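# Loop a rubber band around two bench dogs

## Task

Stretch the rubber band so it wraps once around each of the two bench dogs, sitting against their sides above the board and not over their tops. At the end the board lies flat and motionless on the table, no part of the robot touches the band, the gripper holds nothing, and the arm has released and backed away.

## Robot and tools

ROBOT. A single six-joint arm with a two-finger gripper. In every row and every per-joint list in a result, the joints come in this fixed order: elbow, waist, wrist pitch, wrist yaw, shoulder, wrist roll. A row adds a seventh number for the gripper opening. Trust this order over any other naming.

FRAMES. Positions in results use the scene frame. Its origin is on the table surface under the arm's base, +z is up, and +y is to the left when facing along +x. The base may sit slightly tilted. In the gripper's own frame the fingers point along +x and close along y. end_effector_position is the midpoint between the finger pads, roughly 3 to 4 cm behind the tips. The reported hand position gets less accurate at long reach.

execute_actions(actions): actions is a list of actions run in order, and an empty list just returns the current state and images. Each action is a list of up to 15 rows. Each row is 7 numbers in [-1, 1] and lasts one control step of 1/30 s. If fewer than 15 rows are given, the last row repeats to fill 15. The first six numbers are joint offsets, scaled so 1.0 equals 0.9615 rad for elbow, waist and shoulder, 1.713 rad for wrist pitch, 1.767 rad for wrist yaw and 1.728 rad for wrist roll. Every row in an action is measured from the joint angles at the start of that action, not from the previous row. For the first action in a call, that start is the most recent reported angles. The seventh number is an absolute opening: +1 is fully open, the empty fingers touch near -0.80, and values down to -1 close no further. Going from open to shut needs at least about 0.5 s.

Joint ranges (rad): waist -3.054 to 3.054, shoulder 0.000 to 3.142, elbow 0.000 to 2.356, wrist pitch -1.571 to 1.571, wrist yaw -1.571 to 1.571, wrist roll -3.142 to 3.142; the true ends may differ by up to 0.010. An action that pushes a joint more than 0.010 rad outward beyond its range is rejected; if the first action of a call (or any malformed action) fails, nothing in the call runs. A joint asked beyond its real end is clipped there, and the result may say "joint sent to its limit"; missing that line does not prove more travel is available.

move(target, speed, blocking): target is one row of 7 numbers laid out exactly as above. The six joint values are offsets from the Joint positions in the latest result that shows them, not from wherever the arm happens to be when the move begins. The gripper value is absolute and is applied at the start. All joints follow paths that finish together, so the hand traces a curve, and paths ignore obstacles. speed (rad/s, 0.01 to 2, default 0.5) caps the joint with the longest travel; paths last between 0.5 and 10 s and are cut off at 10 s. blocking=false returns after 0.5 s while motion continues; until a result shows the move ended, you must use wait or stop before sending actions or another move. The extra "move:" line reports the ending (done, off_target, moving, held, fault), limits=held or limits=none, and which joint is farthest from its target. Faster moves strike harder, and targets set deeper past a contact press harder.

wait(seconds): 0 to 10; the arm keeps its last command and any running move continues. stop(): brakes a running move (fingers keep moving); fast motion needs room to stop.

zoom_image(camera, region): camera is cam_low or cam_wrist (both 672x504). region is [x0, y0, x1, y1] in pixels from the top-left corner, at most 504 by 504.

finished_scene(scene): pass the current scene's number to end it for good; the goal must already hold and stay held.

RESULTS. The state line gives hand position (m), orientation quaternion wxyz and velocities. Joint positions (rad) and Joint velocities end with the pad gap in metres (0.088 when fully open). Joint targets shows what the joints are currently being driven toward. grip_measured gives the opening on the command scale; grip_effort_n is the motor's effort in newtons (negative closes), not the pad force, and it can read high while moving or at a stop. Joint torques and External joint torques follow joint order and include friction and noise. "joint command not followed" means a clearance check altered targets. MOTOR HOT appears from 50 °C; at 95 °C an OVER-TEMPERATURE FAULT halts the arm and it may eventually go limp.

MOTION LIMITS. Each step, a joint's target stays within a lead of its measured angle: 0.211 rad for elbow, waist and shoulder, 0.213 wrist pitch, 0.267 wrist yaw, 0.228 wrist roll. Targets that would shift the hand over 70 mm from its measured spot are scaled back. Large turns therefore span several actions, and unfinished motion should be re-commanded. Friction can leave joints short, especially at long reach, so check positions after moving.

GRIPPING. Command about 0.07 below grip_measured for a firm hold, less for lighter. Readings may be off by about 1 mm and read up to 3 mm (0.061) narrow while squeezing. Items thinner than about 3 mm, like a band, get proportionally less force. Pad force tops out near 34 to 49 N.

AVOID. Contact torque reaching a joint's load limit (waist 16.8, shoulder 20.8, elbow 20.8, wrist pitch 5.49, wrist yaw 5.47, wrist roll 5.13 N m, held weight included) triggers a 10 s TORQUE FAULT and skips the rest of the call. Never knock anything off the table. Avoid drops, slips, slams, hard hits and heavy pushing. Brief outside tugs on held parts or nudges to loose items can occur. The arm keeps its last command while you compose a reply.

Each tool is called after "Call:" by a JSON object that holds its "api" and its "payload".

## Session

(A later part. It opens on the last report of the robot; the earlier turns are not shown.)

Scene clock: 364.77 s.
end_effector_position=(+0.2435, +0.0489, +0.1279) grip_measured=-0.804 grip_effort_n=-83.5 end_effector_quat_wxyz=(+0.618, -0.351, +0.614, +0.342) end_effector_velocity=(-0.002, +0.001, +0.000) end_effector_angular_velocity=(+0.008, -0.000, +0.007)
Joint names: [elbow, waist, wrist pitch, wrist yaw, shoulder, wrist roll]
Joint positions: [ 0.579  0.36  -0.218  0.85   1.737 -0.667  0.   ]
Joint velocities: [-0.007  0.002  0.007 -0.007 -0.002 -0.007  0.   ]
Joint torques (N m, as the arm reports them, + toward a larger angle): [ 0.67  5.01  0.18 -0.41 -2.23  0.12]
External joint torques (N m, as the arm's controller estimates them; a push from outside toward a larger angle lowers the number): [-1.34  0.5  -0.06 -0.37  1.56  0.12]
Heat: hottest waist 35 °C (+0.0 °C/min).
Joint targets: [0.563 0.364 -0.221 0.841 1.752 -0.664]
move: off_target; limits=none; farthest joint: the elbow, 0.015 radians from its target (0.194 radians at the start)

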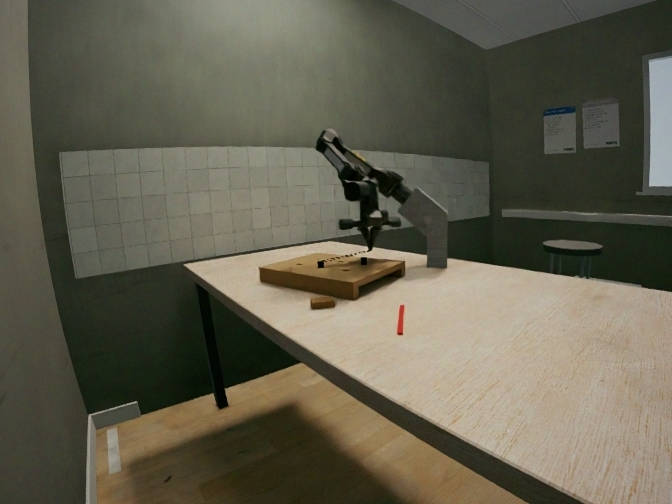

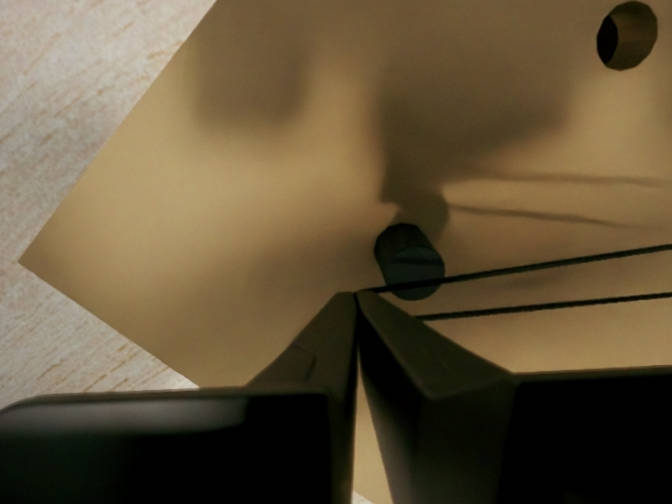

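Call:
{"api": "move", "payload": {"target": [-0.005,0.035,-0.002,-0.002,0.061,0.025,-1], "speed": 0.1}}

Scene clock: 377.33 s.
end_effector_position=(+0.2376, +0.0579, +0.1272) grip_measured=-0.804 grip_effort_n=-83.5 end_effector_quat_wxyz=(+0.615, -0.355, +0.614, +0.344) end_effector_velocity=(-0.002, -0.000, -0.000) end_effector_angular_velocity=(+0.004, +0.009, +0.011)
Joint names: [elbow, waist, wrist pitch, wrist yaw, shoulder, wrist roll]
Joint positions: [ 0.58   0.389 -0.217  0.858  1.781 -0.627  0.   ]
Joint velocities: [-0.002 -0.002 -0.007 -0.007 -0.002 -0.007  0.   ]
Joint torques (N m, as the arm reports them, + toward a larger angle): [ 1.5   5.18  0.   -0.52 -2.24  0.12]
External joint torques (N m, as the arm's controller estimates them; a push from outside toward a larger angle lowers the number): [-0.47  0.6  -0.23 -0.49  1.57  0.12]
Heat: hottest waist 35 °C (-1.0 °C/min).
Joint targets: [0.574 0.394 -0.222 0.846 1.796 -0.624]
move: off_target; limits=none; farthest joint: the shoulder, 0.015 radians from its target (0.058 radians at the start)

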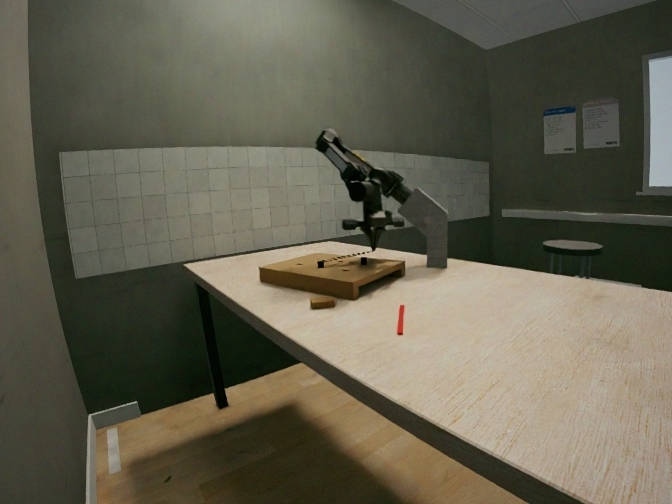

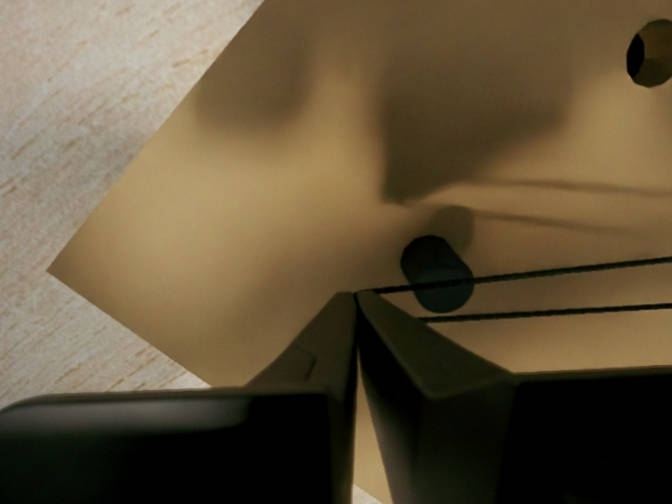

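Call:
{"api": "move", "payload": {"target": [0.033,0.017,-0.009,-0.006,0.047,0.01,-1], "speed": 0.1}}

Scene clock: 388.40 s.
end_effector_position=(+0.2447, +0.0641, +0.1277) grip_measured=-0.804 grip_effort_n=-83.5 end_effector_quat_wxyz=(+0.618, -0.355, +0.613, +0.341) end_effector_velocity=(-0.003, -0.001, -0.001) end_effector_angular_velocity=(-0.001, +0.018, +0.022)
Joint names: [elbow, waist, wrist pitch, wrist yaw, shoulder, wrist roll]
Joint positions: [ 0.615  0.401 -0.226  0.864  1.81  -0.612  0.   ]
Joint velocities: [ 0.002 -0.002 -0.022 -0.007  0.002 -0.007  0.   ]
Joint torques (N m, as the arm reports them, + toward a larger angle): [ 1.78  5.36 -0.02 -0.7  -2.33  0.12]
External joint torques (N m, as the arm's controller estimates them; a push from outside toward a larger angle lowers the number): [-0.22  0.59 -0.26 -0.67  1.59  0.12]
Heat: hottest waist 35 °C (-1.0 °C/min).
Joint targets: [0.612 0.406 -0.232 0.848 1.826 -0.609]
move: off_target; limits=none; farthest joint: the wrist yaw, 0.017 radians from its target (0.011 radians at the start)

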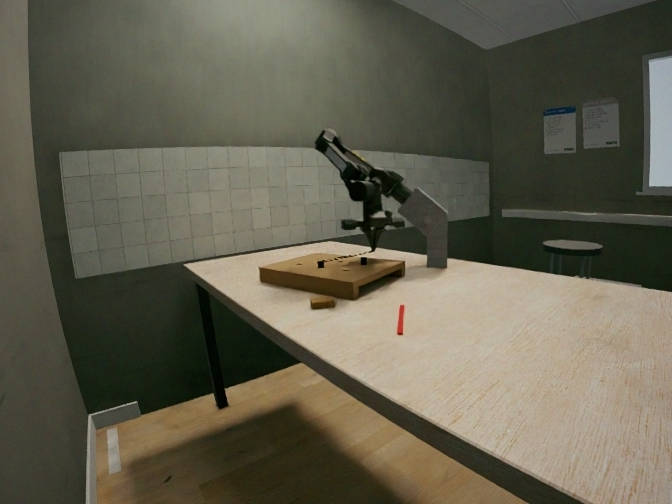

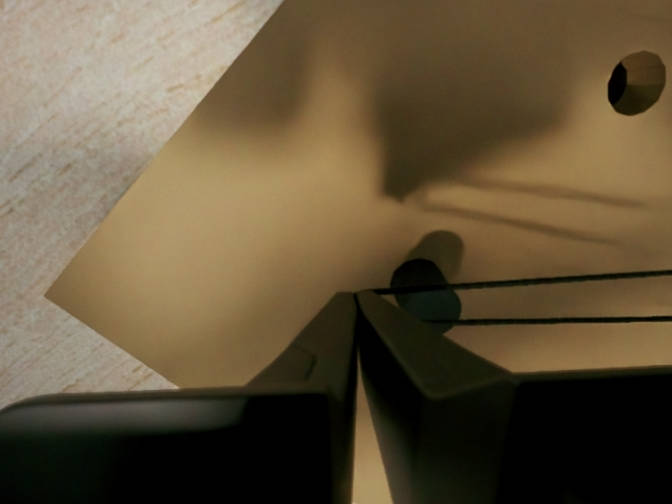

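Call:
{"api": "zoom_image", "payload": {"camera": "cam_wrist", "region": [330,230,510,360]}}

Region (330, 230, 510, 360) of cam_wrist's 672x504 image, scaled by 2.800, with more detail than that image has.

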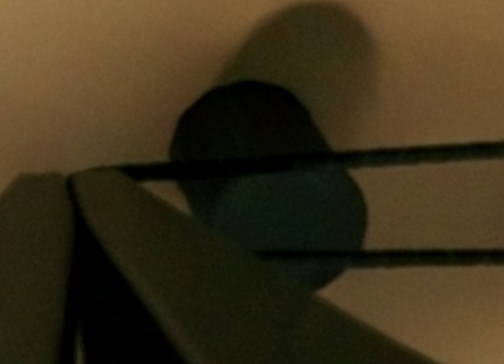

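Call:
{"api": "move", "payload": {"target": [-0.049,-0.072,0.114,-0.015,0.102,-0.058,-1], "speed": 0.1}}

Call:
{"api": "zoom_image", "payload": {"camera": "cam_low", "region": [290,220,410,290]}}

Scene clock: 404.43 s.
end_effector_position=(+0.2429, +0.0675, +0.1027) grip_measured=-0.804 grip_effort_n=-83.5 end_effector_quat_wxyz=(+0.622, -0.353, +0.613, +0.337) end_effector_velocity=(-0.007, -0.003, -0.001) end_effector_angular_velocity=(-0.005, +0.030, +0.044)
Joint names: [elbow, waist, wrist pitch, wrist yaw, shoulder, wrist roll]
Joint positions: [ 0.583  0.334 -0.028  0.854  1.89  -0.71   0.   ]
Joint velocities: [-0.002 -0.007 -0.037 -0.007 -0.002 -0.022  0.   ]
Joint torques (N m, as the arm reports them, + toward a larger angle): [ 0.15  4.82  0.15 -0.68 -2.2  -0.04]
External joint torques (N m, as the arm's controller estimates them; a push from outside toward a larger angle lowers the number): [-1.19 -0.03 -0.08 -0.64  1.84 -0.04]
Heat: hottest waist 35 °C (+0.0 °C/min).
Joint targets: [0.568 0.332 -0.031 0.838 1.908 -0.712]
move: off_target; limits=none; farthest joint: the shoulder, 0.018 radians from its target (0.098 radians at the start)

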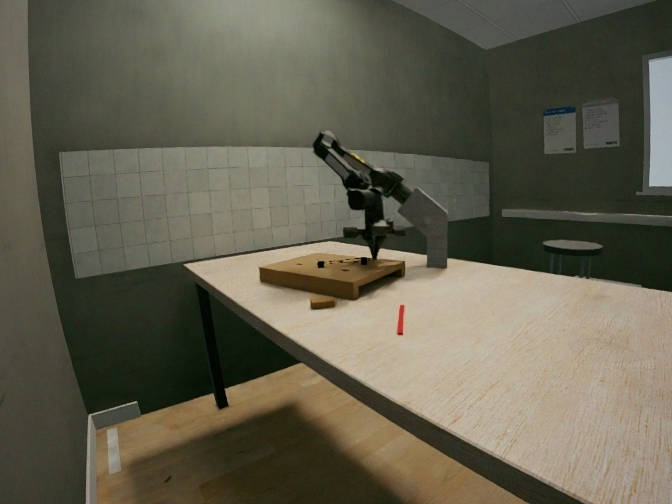

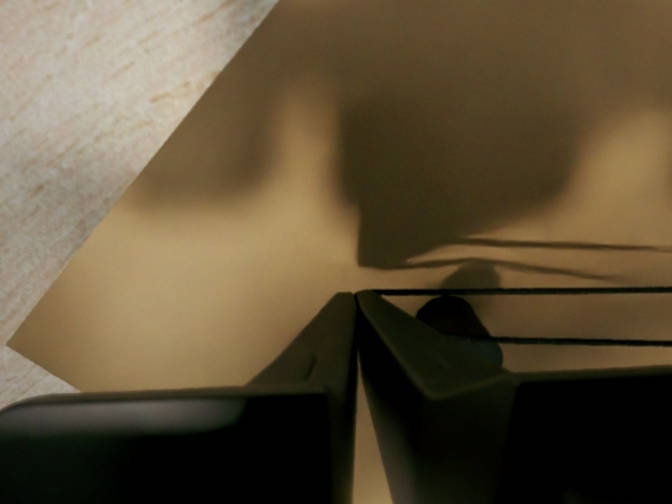

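Region (290, 220, 410, 290) of cam_low's 672x504 image, scaled by 4.200, with more detail than that image has; it fills the top 294 rows of this view, and the rest is white.

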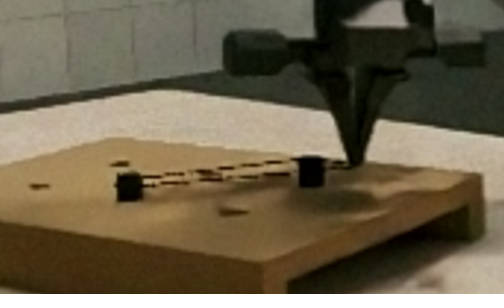

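Call:
{"api": "move", "payload": {"target": [-0.084,-0.054,0.041,-0.016,-0.04,-0.041,-1], "speed": 0.08}}

Scene clock: 415.17 s.
end_effector_position=(+0.2369, +0.0557, +0.0977) grip_measured=-0.804 grip_effort_n=-83.5 end_effector_quat_wxyz=(+0.624, -0.351, +0.611, +0.337) end_effector_velocity=(-0.007, +0.001, -0.001) end_effector_angular_velocity=(+0.015, +0.024, +0.026)
Joint names: [elbow, waist, wrist pitch, wrist yaw, shoulder, wrist roll]
Joint positions: [ 0.523  0.289  0.049  0.836  1.85  -0.778  0.   ]
Joint velocities: [-0.007 -0.002 -0.022 -0.022 -0.002 -0.007  0.   ]
Joint torques (N m, as the arm reports them, + toward a larger angle): [-0.68  4.19 -0.09 -0.47 -3.87 -0.04]
External joint torques (N m, as the arm's controller estimates them; a push from outside toward a larger angle lowers the number): [-1.83 -0.37 -0.35 -0.42  0.04 -0.04]
Heat: hottest waist 35 °C (+0.0 °C/min).
Joint targets: [0.502 0.283 0.042 0.825 1.852 -0.780]
move: off_target; limits=none; farthest joint: the elbow, 0.021 radians from its target (0.081 radians at the start)

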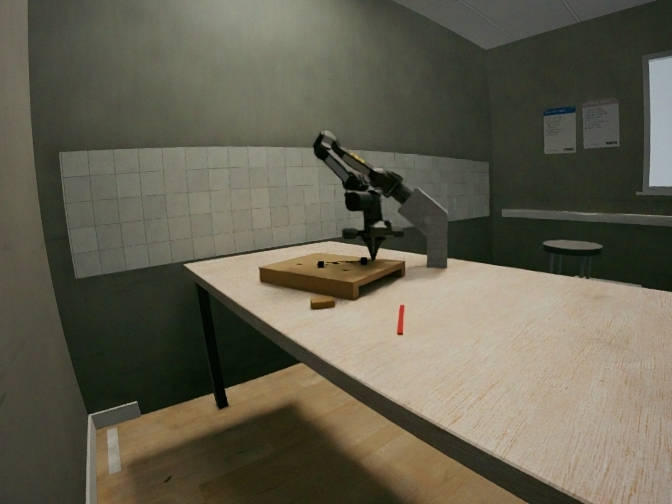

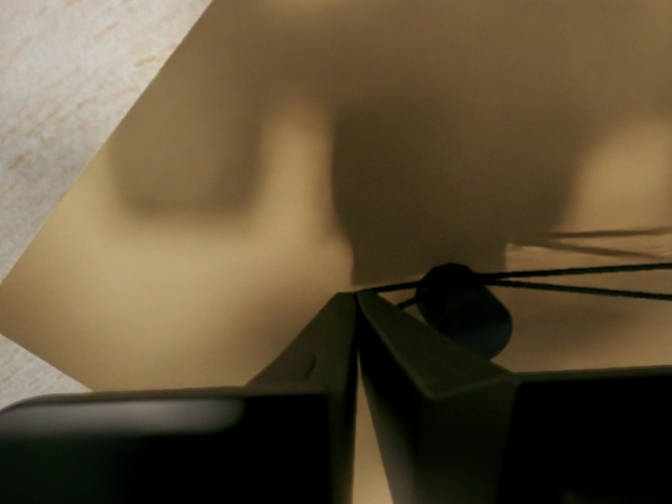

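Call:
{"api": "move", "payload": {"target": [0.003,0.09,-0.112,0.002,-0.087,0.07,-1], "speed": 0.12}}

Scene clock: 433.73 s.
end_effector_position=(+0.2334, +0.0556, +0.1228) grip_measured=-0.804 grip_effort_n=-83.5 end_effector_quat_wxyz=(+0.624, -0.350, +0.610, +0.340) end_effector_velocity=(-0.000, -0.002, +0.001) end_effector_angular_velocity=(-0.007, -0.003, +0.011)
Joint names: [elbow, waist, wrist pitch, wrist yaw, shoulder, wrist roll]
Joint positions: [ 0.534  0.372 -0.135  0.851  1.767 -0.66   0.   ]
Joint velocities: [-0.002  0.002 -0.007  0.007 -0.007 -0.007  0.   ]
Joint torques (N m, as the arm reports them, + toward a larger angle): [ 1.21  5.   -0.1  -0.51 -3.9   0.13]
External joint torques (N m, as the arm's controller estimates them; a push from outside toward a larger angle lowers the number): [-0.59  0.58 -0.36 -0.48 -0.2   0.13]
Heat: hottest waist 35 °C (+0.0 °C/min).
Joint targets: [0.526 0.376 -0.143 0.840 1.767 -0.657]
move: off_target; limits=none; farthest joint: the wrist yaw, 0.011 radians from its target (0.003 radians at the start)

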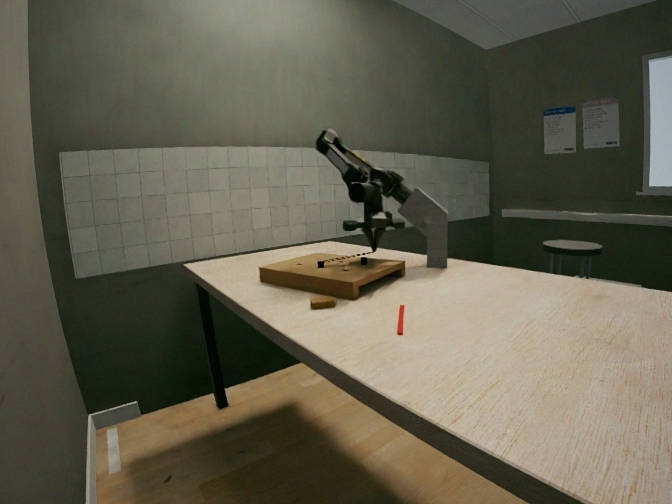

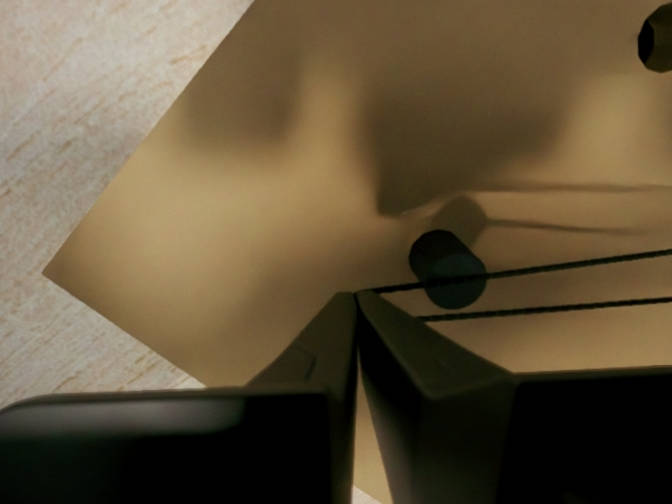

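Call:
{"api": "move", "payload": {"target": [-0.033,-0.075,0.09,-0.014,0.078,-0.058,-1], "speed": 0.1}}

Call:
{"api": "zoom_image", "payload": {"camera": "cam_wrist", "region": [340,220,672,400]}}

Scene clock: 441.80 s.
end_effector_position=(+0.2373, +0.0546, +0.1034) grip_measured=-0.804 grip_effort_n=-83.5 end_effector_quat_wxyz=(+0.628, -0.350, +0.610, +0.334) end_effector_velocity=(-0.002, -0.000, -0.000) end_effector_angular_velocity=(+0.004, +0.008, +0.011)
Joint names: [elbow, waist, wrist pitch, wrist yaw, shoulder, wrist roll]
Joint positions: [ 0.518  0.304  0.023  0.841  1.824 -0.757  0.   ]
Joint velocities: [-0.002 -0.002 -0.007 -0.007 -0.002 -0.007  0.   ]
Joint torques (N m, as the arm reports them, + toward a larger angle): [-0.15  4.25  0.12 -0.67 -1.98 -0.04]
External joint torques (N m, as the arm's controller estimates them; a push from outside toward a larger angle lowers the number): [-1.46 -0.24 -0.15 -0.63  1.86 -0.05]
Heat: hottest waist 35 °C (+0.0 °C/min).
Joint targets: [0.502 0.300 0.019 0.826 1.842 -0.760]
move: off_target; limits=none; farthest joint: the shoulder, 0.018 radians from its target (0.075 radians at the start)

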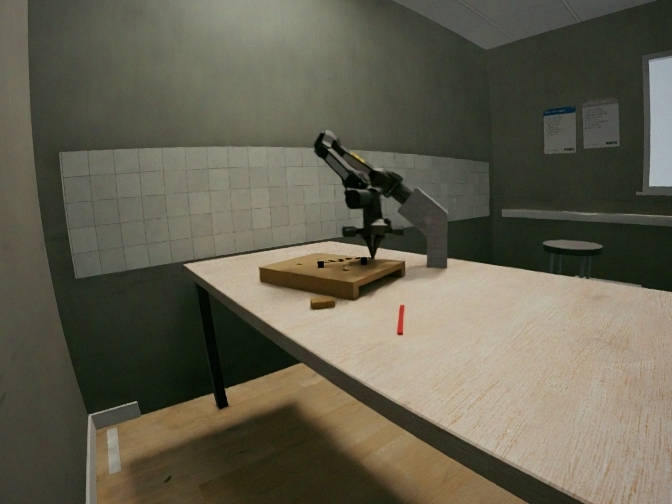

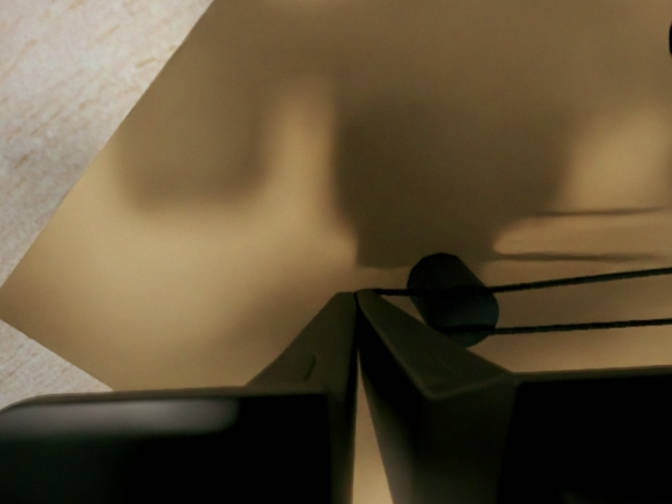

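Region (340, 220, 672, 400) of cam_wrist's 672x504 image, scaled by 1.518, with more detail than that image has; it fills the top 273 rows of this view, and the rest is white.

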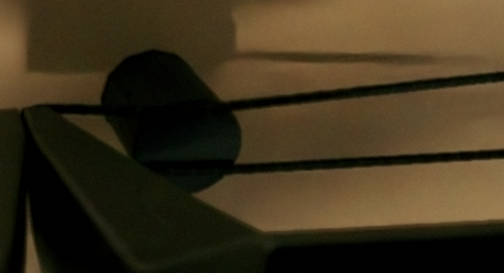

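Call:
{"api": "move", "payload": {"target": [0.004,-0.018,0.019,-0.011,0.054,-0.013,-1], "speed": 0.06}}

Call:
{"api": "zoom_image", "payload": {"camera": "cam_wrist", "region": [340,220,672,400]}}

Scene clock: 449.57 s.
end_effector_position=(+0.2393, +0.0575, +0.0973) grip_measured=-0.804 grip_effort_n=-83.5 end_effector_quat_wxyz=(+0.627, -0.350, +0.609, +0.335) end_effector_velocity=(-0.004, +0.001, -0.002) end_effector_angular_velocity=(+0.016, +0.018, +0.012)
Joint names: [elbow, waist, wrist pitch, wrist yaw, shoulder, wrist roll]
Joint positions: [ 0.529  0.291  0.059  0.837  1.858 -0.778  0.   ]
Joint velocities: [-0.002 -0.007 -0.007 -0.022  0.002 -0.007  0.   ]
Joint torques (N m, as the arm reports them, + toward a larger angle): [ 0.72  4.46  0.2  -0.66 -2.12 -0.06]
External joint torques (N m, as the arm's controller estimates them; a push from outside toward a larger angle lowers the number): [-0.45 -0.13 -0.07 -0.62  1.82 -0.07]
Heat: hottest waist 34 °C (-1.0 °C/min).
Joint targets: [0.522 0.287 0.055 0.822 1.876 -0.780]
move: off_target; limits=none; farthest joint: the shoulder, 0.018 radians from its target (0.051 radians at the start)

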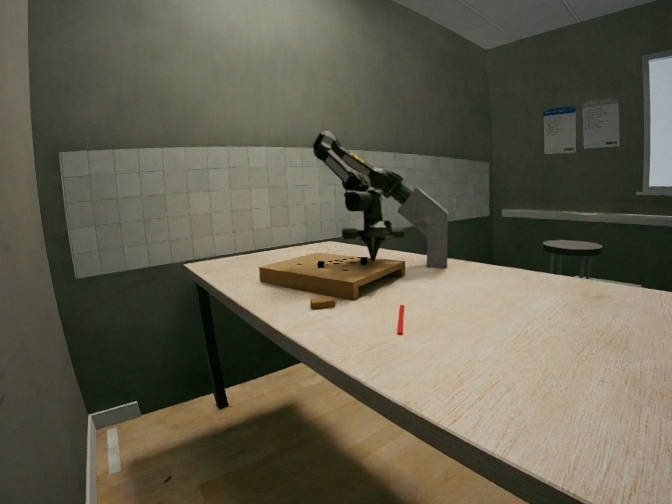

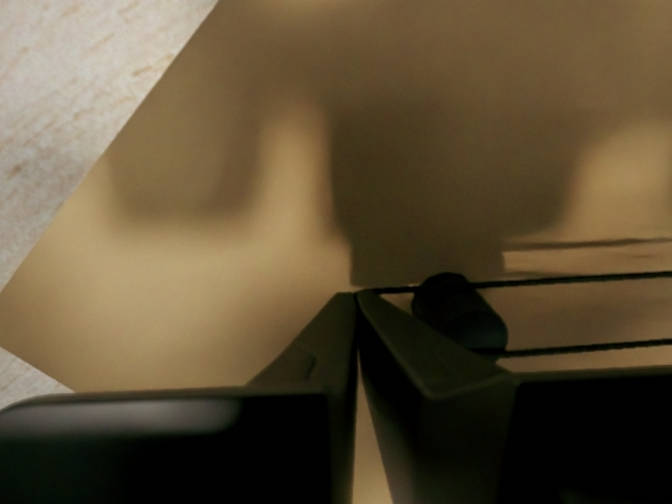

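Region (340, 220, 672, 400) of cam_wrist's 672x504 image, scaled by 1.518, with more detail than that image has; it fills the top 273 rows of this view, and the rest is white.

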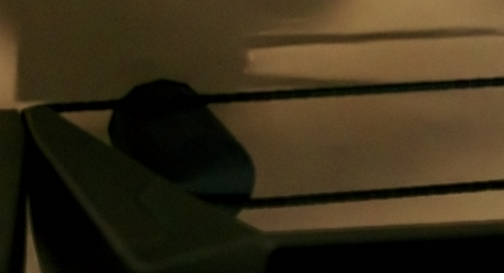

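Call:
{"api": "zoom_image", "payload": {"camera": "cam_low", "region": [300,230,400,280]}}

Call:
{"api": "zoom_image", "payload": {"camera": "cam_wrist", "region": [400,260,560,380]}}

Region (300, 230, 400, 280) of cam_low's 672x504 image, scaled by 5.040, with more detail than that image has.

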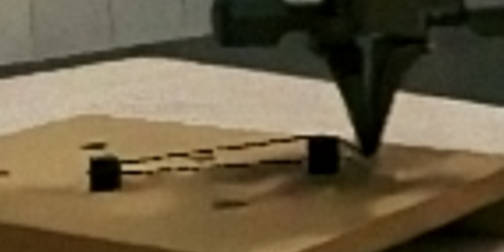

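Region (400, 260, 560, 380) of cam_wrist's 672x504 image, scaled by 3.150, with more detail than that image has; it fills the top 378 rows of this view, and the rest is white.

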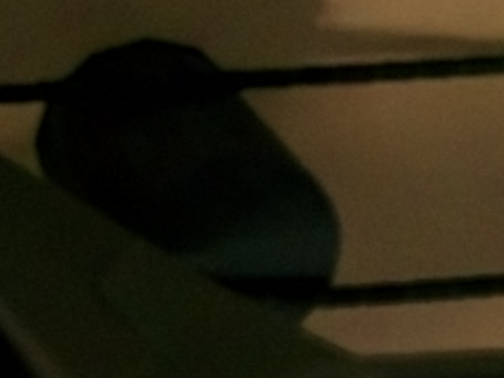

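Call:
{"api": "move", "payload": {"target": [-0.037,-0.014,0.004,-0.008,-0.025,-0.009,-1], "speed": 0.05}}

Call:
{"api": "zoom_image", "payload": {"camera": "cam_low", "region": [300,230,400,280]}}

Scene clock: 457.80 s.
end_effector_position=(+0.2380, +0.0530, +0.0985) grip_measured=-0.804 grip_effort_n=-83.5 end_effector_quat_wxyz=(+0.630, -0.350, +0.608, +0.333) end_effector_velocity=(-0.002, -0.000, -0.000) end_effector_angular_velocity=(+0.004, +0.008, +0.026)
Joint names: [elbow, waist, wrist pitch, wrist yaw, shoulder, wrist roll]
Joint positions: [ 0.509  0.284  0.07   0.835  1.833 -0.791  0.   ]
Joint velocities: [-0.002 -0.002 -0.007 -0.007 -0.002 -0.022  0.   ]
Joint torques (N m, as the arm reports them, + toward a larger angle): [-0.13  4.21  0.14 -0.53 -3.86 -0.04]
External joint torques (N m, as the arm's controller estimates them; a push from outside toward a larger angle lowers the number): [-1.28 -0.3  -0.13 -0.49  0.01 -0.04]
Heat: hottest waist 34 °C (-1.0 °C/min).
Joint targets: [0.493 0.278 0.066 0.823 1.834 -0.793]
move: off_target; limits=none; farthest joint: the elbow, 0.016 radians from its target (0.036 radians at the start)

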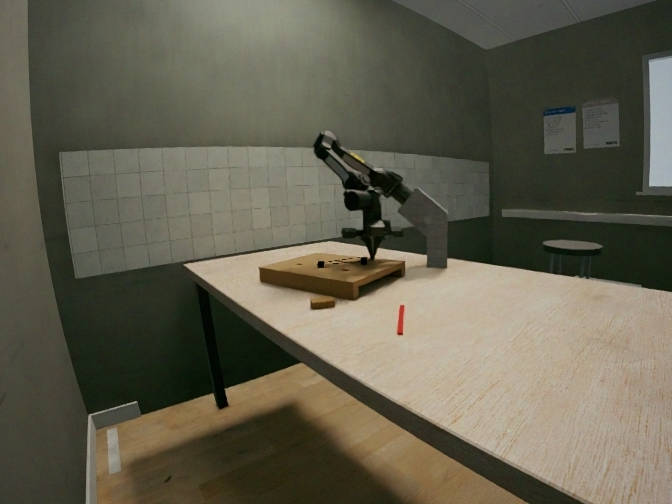

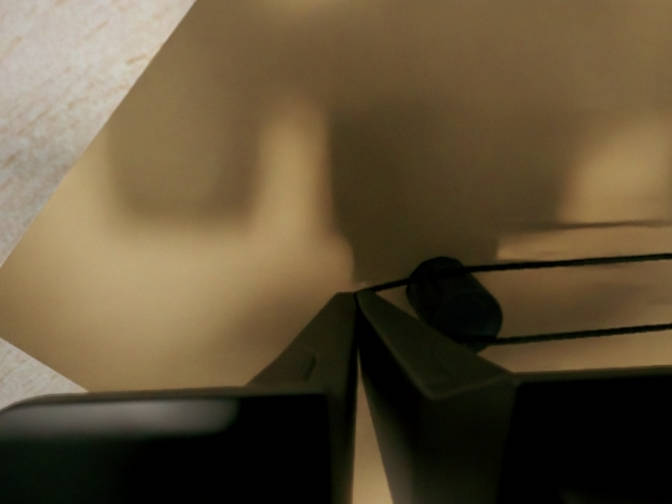

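Region (300, 230, 400, 280) of cam_low's 672x504 image, scaled by 5.040, with more detail than that image has.

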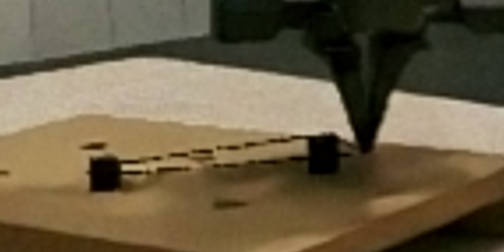

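Call:
{"api": "zoom_image", "payload": {"camera": "cam_wrist", "region": [390,240,550,370]}}

Region (390, 240, 550, 370) of cam_wrist's 672x504 image, scaled by 3.150, with more detail than that image has; it fills the top 410 rows of this view, and the rest is white.

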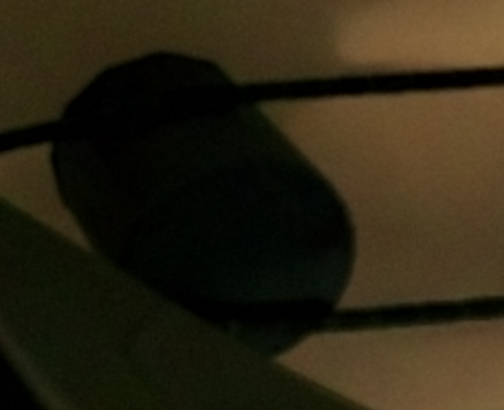

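Call:
{"api": "move", "payload": {"target": [-0.042,-0.016,0.004,-0.008,-0.025,-0.009,-1], "speed": 0.05}}

Call:
{"api": "zoom_image", "payload": {"camera": "cam_wrist", "region": [380,220,560,370]}}

Call:
{"api": "zoom_image", "payload": {"camera": "cam_low", "region": [300,230,400,280]}}

Scene clock: 465.47 s.
end_effector_position=(+0.2352, +0.0485, +0.0994) grip_measured=-0.804 grip_effort_n=-83.5 end_effector_quat_wxyz=(+0.631, -0.349, +0.607, +0.333) end_effector_velocity=(-0.001, -0.002, -0.000) end_effector_angular_velocity=(-0.008, -0.002, +0.004)
Joint names: [elbow, waist, wrist pitch, wrist yaw, shoulder, wrist roll]
Joint positions: [ 0.486  0.275  0.082  0.831  1.808 -0.804  0.   ]
Joint velocities: [-0.007 -0.002  0.007  0.007 -0.002 -0.007  0.   ]
Joint torques (N m, as the arm reports them, + toward a larger angle): [-0.23  3.99  0.08 -0.45 -3.92  0.02]
External joint torques (N m, as the arm's controller estimates them; a push from outside toward a larger angle lowers the number): [-1.34 -0.36 -0.2  -0.41 -0.16  0.01]
Heat: hottest waist 34 °C (-1.0 °C/min).
Joint targets: [0.469 0.268 0.077 0.821 1.809 -0.807]
move: off_target; limits=none; farthest joint: the elbow, 0.018 radians from its target (0.040 radians at the start)

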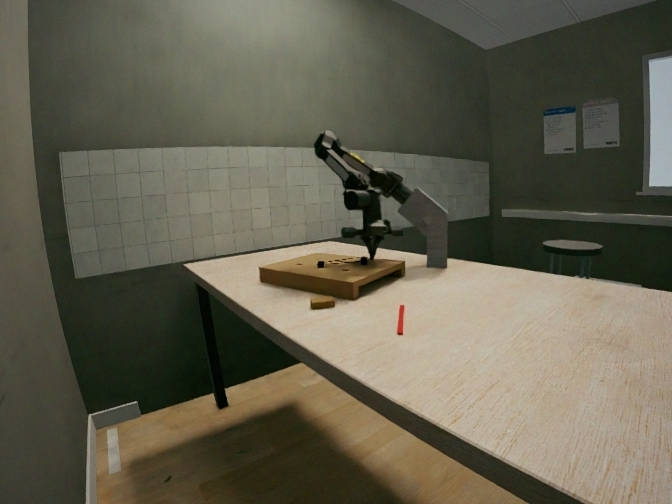

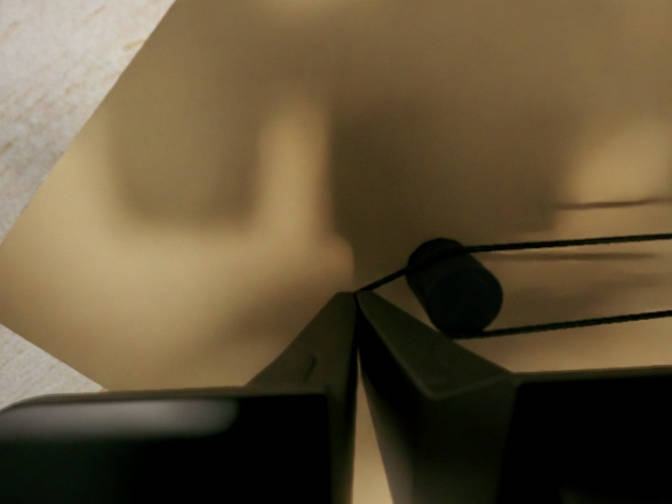

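Region (380, 220, 560, 370) of cam_wrist's 672x504 image, scaled by 2.800, with more detail than that image has.

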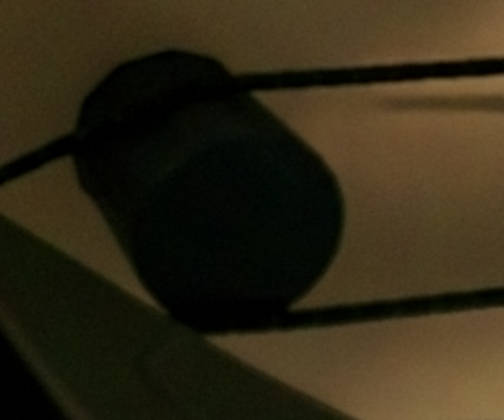

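Region (300, 230, 400, 280) of cam_low's 672x504 image, scaled by 5.040, with more detail than that image has.

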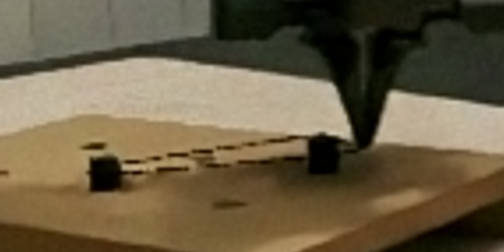

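Call:
{"api": "move", "payload": {"target": [-0.042,-0.033,0.026,-0.008,0.012,-0.021,-1], "speed": 0.05}}

Call:
{"api": "zoom_image", "payload": {"camera": "cam_wrist", "region": [380,200,560,350]}}

Call:
{"api": "zoom_image", "payload": {"camera": "cam_low", "region": [300,230,400,280]}}

Scene clock: 472.27 s.
end_effector_position=(+0.2331, +0.0442, +0.0948) grip_measured=-0.804 grip_effort_n=-83.5 end_effector_quat_wxyz=(+0.633, -0.349, +0.608, +0.330) end_effector_velocity=(-0.003, +0.001, -0.001) end_effector_angular_velocity=(+0.017, +0.013, +0.023)
Joint names: [elbow, waist, wrist pitch, wrist yaw, shoulder, wrist roll]
Joint positions: [ 0.465  0.249  0.132  0.826  1.808 -0.838  0.   ]
Joint velocities: [-0.002 -0.007 -0.007 -0.022 -0.002 -0.022  0.   ]
Joint torques (N m, as the arm reports them, + toward a larger angle): [-0.54  3.96  0.01 -0.4  -2.54 -0.03]
External joint torques (N m, as the arm's controller estimates them; a push from outside toward a larger angle lowers the number): [-1.5  -0.31 -0.27 -0.35  1.2  -0.03]
Heat: hottest waist 34 °C (-1.0 °C/min).
Joint targets: [0.446 0.243 0.126 0.817 1.820 -0.841]
move: off_target; limits=none; farthest joint: the elbow, 0.019 radians from its target (0.040 radians at the start)

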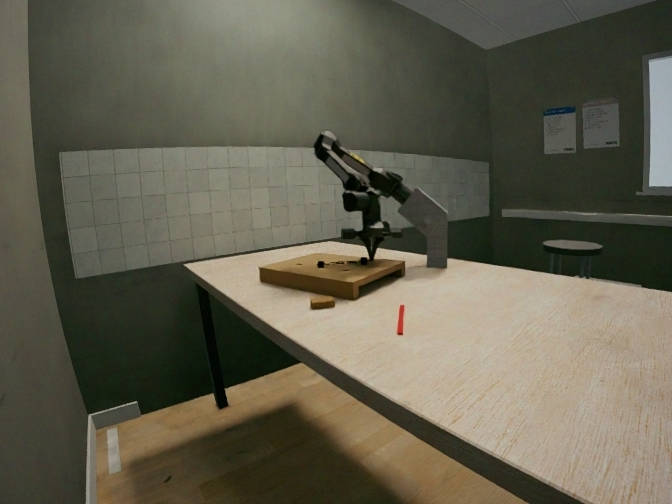

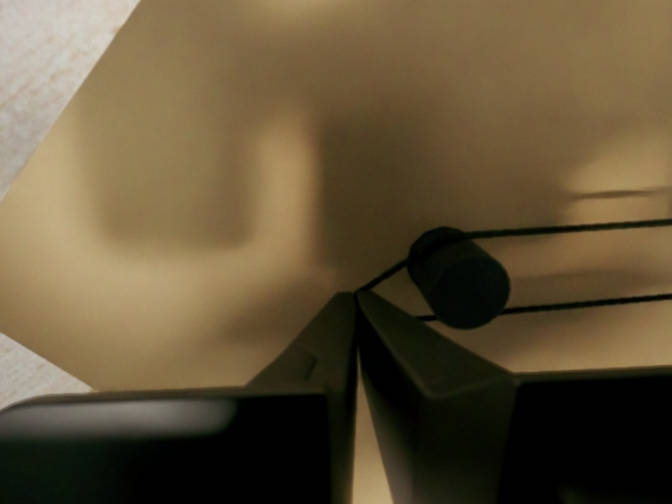

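Region (380, 200, 560, 350) of cam_wrist's 672x504 image, scaled by 2.800, with more detail than that image has.

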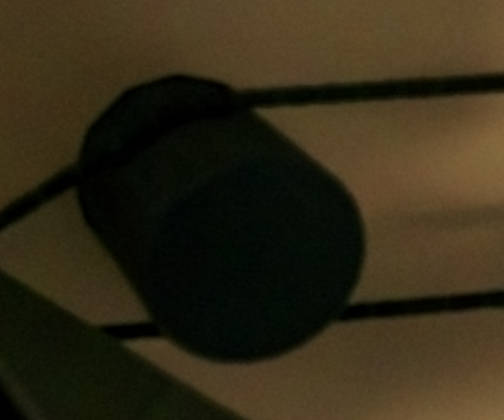

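Region (300, 230, 400, 280) of cam_low's 672x504 image, scaled by 5.040, with more detail than that image has.

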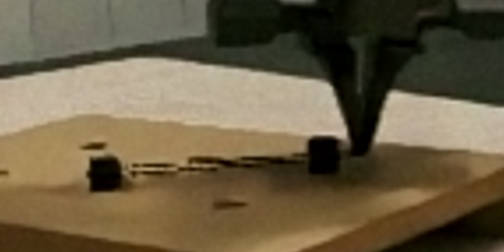

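Straddled. Release.

Call:
{"api": "execute_actions", "payload": {"actions": [[[0,0,0,0,0,0,-0.7]],[[0,0,0,0,0,0,-0.55]],[[0,0,0,0,0,0,-0.5]]]}}

Scene clock: 475.87 s.
end_effector_position=(+0.2340, +0.0443, +0.0948) grip_measured=-0.504 grip_effort_n=15.6 end_effector_quat_wxyz=(+0.633, -0.349, +0.607, +0.330) end_effector_velocity=(+0.001, -0.000, +0.000) end_effector_angular_velocity=(+0.008, -0.006, -0.017)
Joint names: [elbow, waist, wrist pitch, wrist yaw, shoulder, wrist roll]
Joint positions: [ 0.467  0.249  0.131  0.826  1.808 -0.838  0.014]
Joint velocities: [-0.002 -0.002  0.007 -0.007 -0.007  0.007  0.   ]
Joint torques (N m, as the arm reports them, + toward a larger angle): [ 1.14  4.46  0.45 -0.06 -4.02  0.02]
External joint torques (N m, as the arm's controller estimates them; a push from outside toward a larger angle lowers the number): [ 0.1   0.18  0.15 -0.03 -0.21  0.01]
External joint torques at the end of the 1st action: [ 0.01  0.32  0.19 -0.05 -0.27  0.03]
External joint torques at the end of the 2nd action: [ 0.19  0.16  0.12  0.   -0.17  0.03]
Heat: hottest waist 34 °C (-1.0 °C/min).
Joint targets: [0.467 0.249 0.131 0.826 1.808 -0.838]

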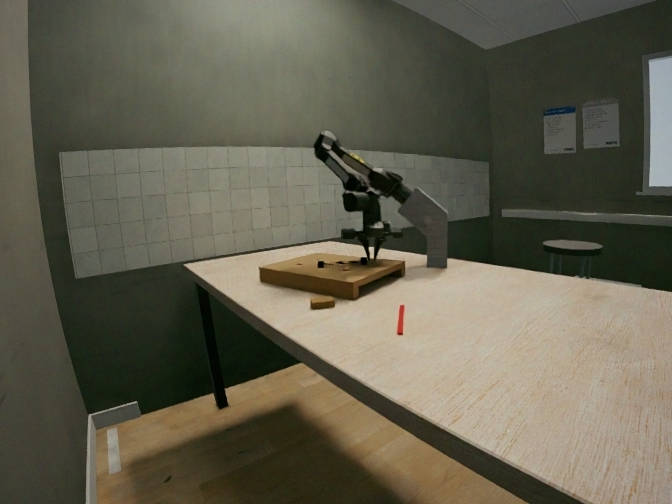

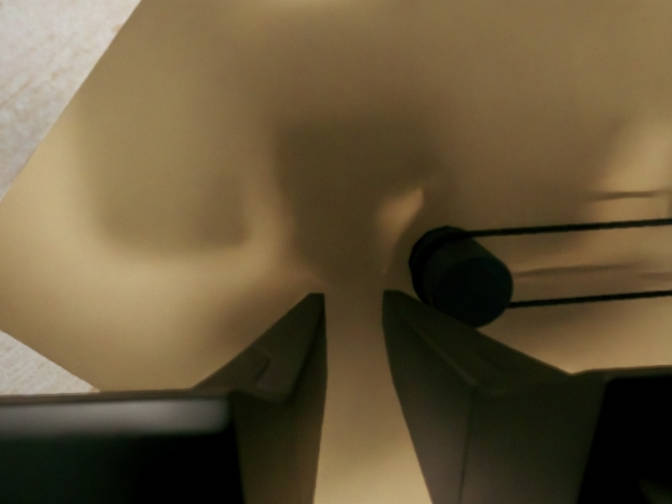

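Band is on. Lift vertically, then view.

Call:
{"api": "move", "payload": {"target": [0.1,0.3,-0.4,0.05,-0.27,0.24,-0.5], "speed": 0.4}}

Scene clock: 480.10 s.
end_effector_position=(+0.2254, +0.0332, +0.1775) grip_measured=-0.503 grip_effort_n=15.6 end_effector_quat_wxyz=(+0.625, -0.368, +0.605, +0.328) end_effector_velocity=(-0.002, -0.001, -0.000) end_effector_angular_velocity=(+0.001, +0.010, +0.026)
Joint names: [elbow, waist, wrist pitch, wrist yaw, shoulder, wrist roll]
Joint positions: [ 0.556  0.537 -0.552  0.912  1.556 -0.426  0.014]
Joint velocities: [-0.002 -0.002 -0.007 -0.007 -0.002 -0.022 -0.   ]
Joint torques (N m, as the arm reports them, + toward a larger angle): [ 3.74  4.06  0.29  0.08 -3.75  0.09]
External joint torques (N m, as the arm's controller estimates them; a push from outside toward a larger angle lowers the number): [ 0.73  0.24  0.02  0.07 -0.91  0.09]
Heat: hottest waist 34 °C (-1.0 °C/min).
Joint targets: [0.563 0.538 -0.554 0.915 1.549 -0.424]
move: done; limits=none; farthest joint: the shoulder, 0.007 radians from its target (0.260 radians at the start)

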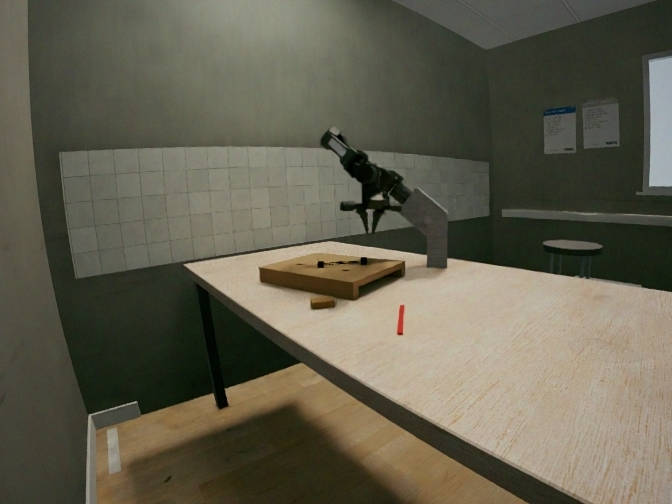

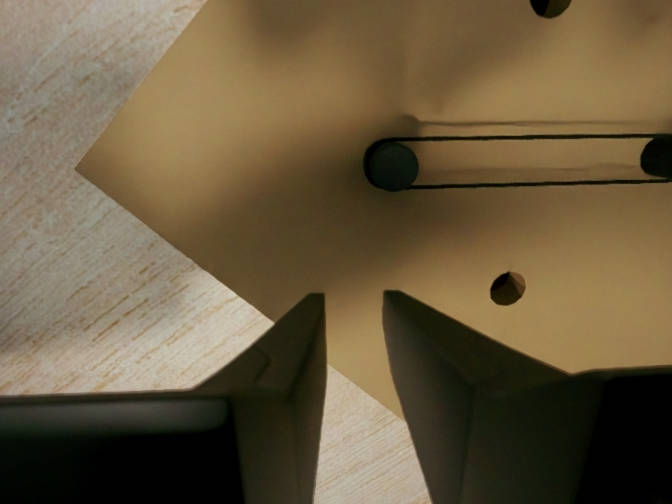

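Call:
{"api": "finished_scene", "payload": {"scene": 2}}

The scene is finished: the task was done.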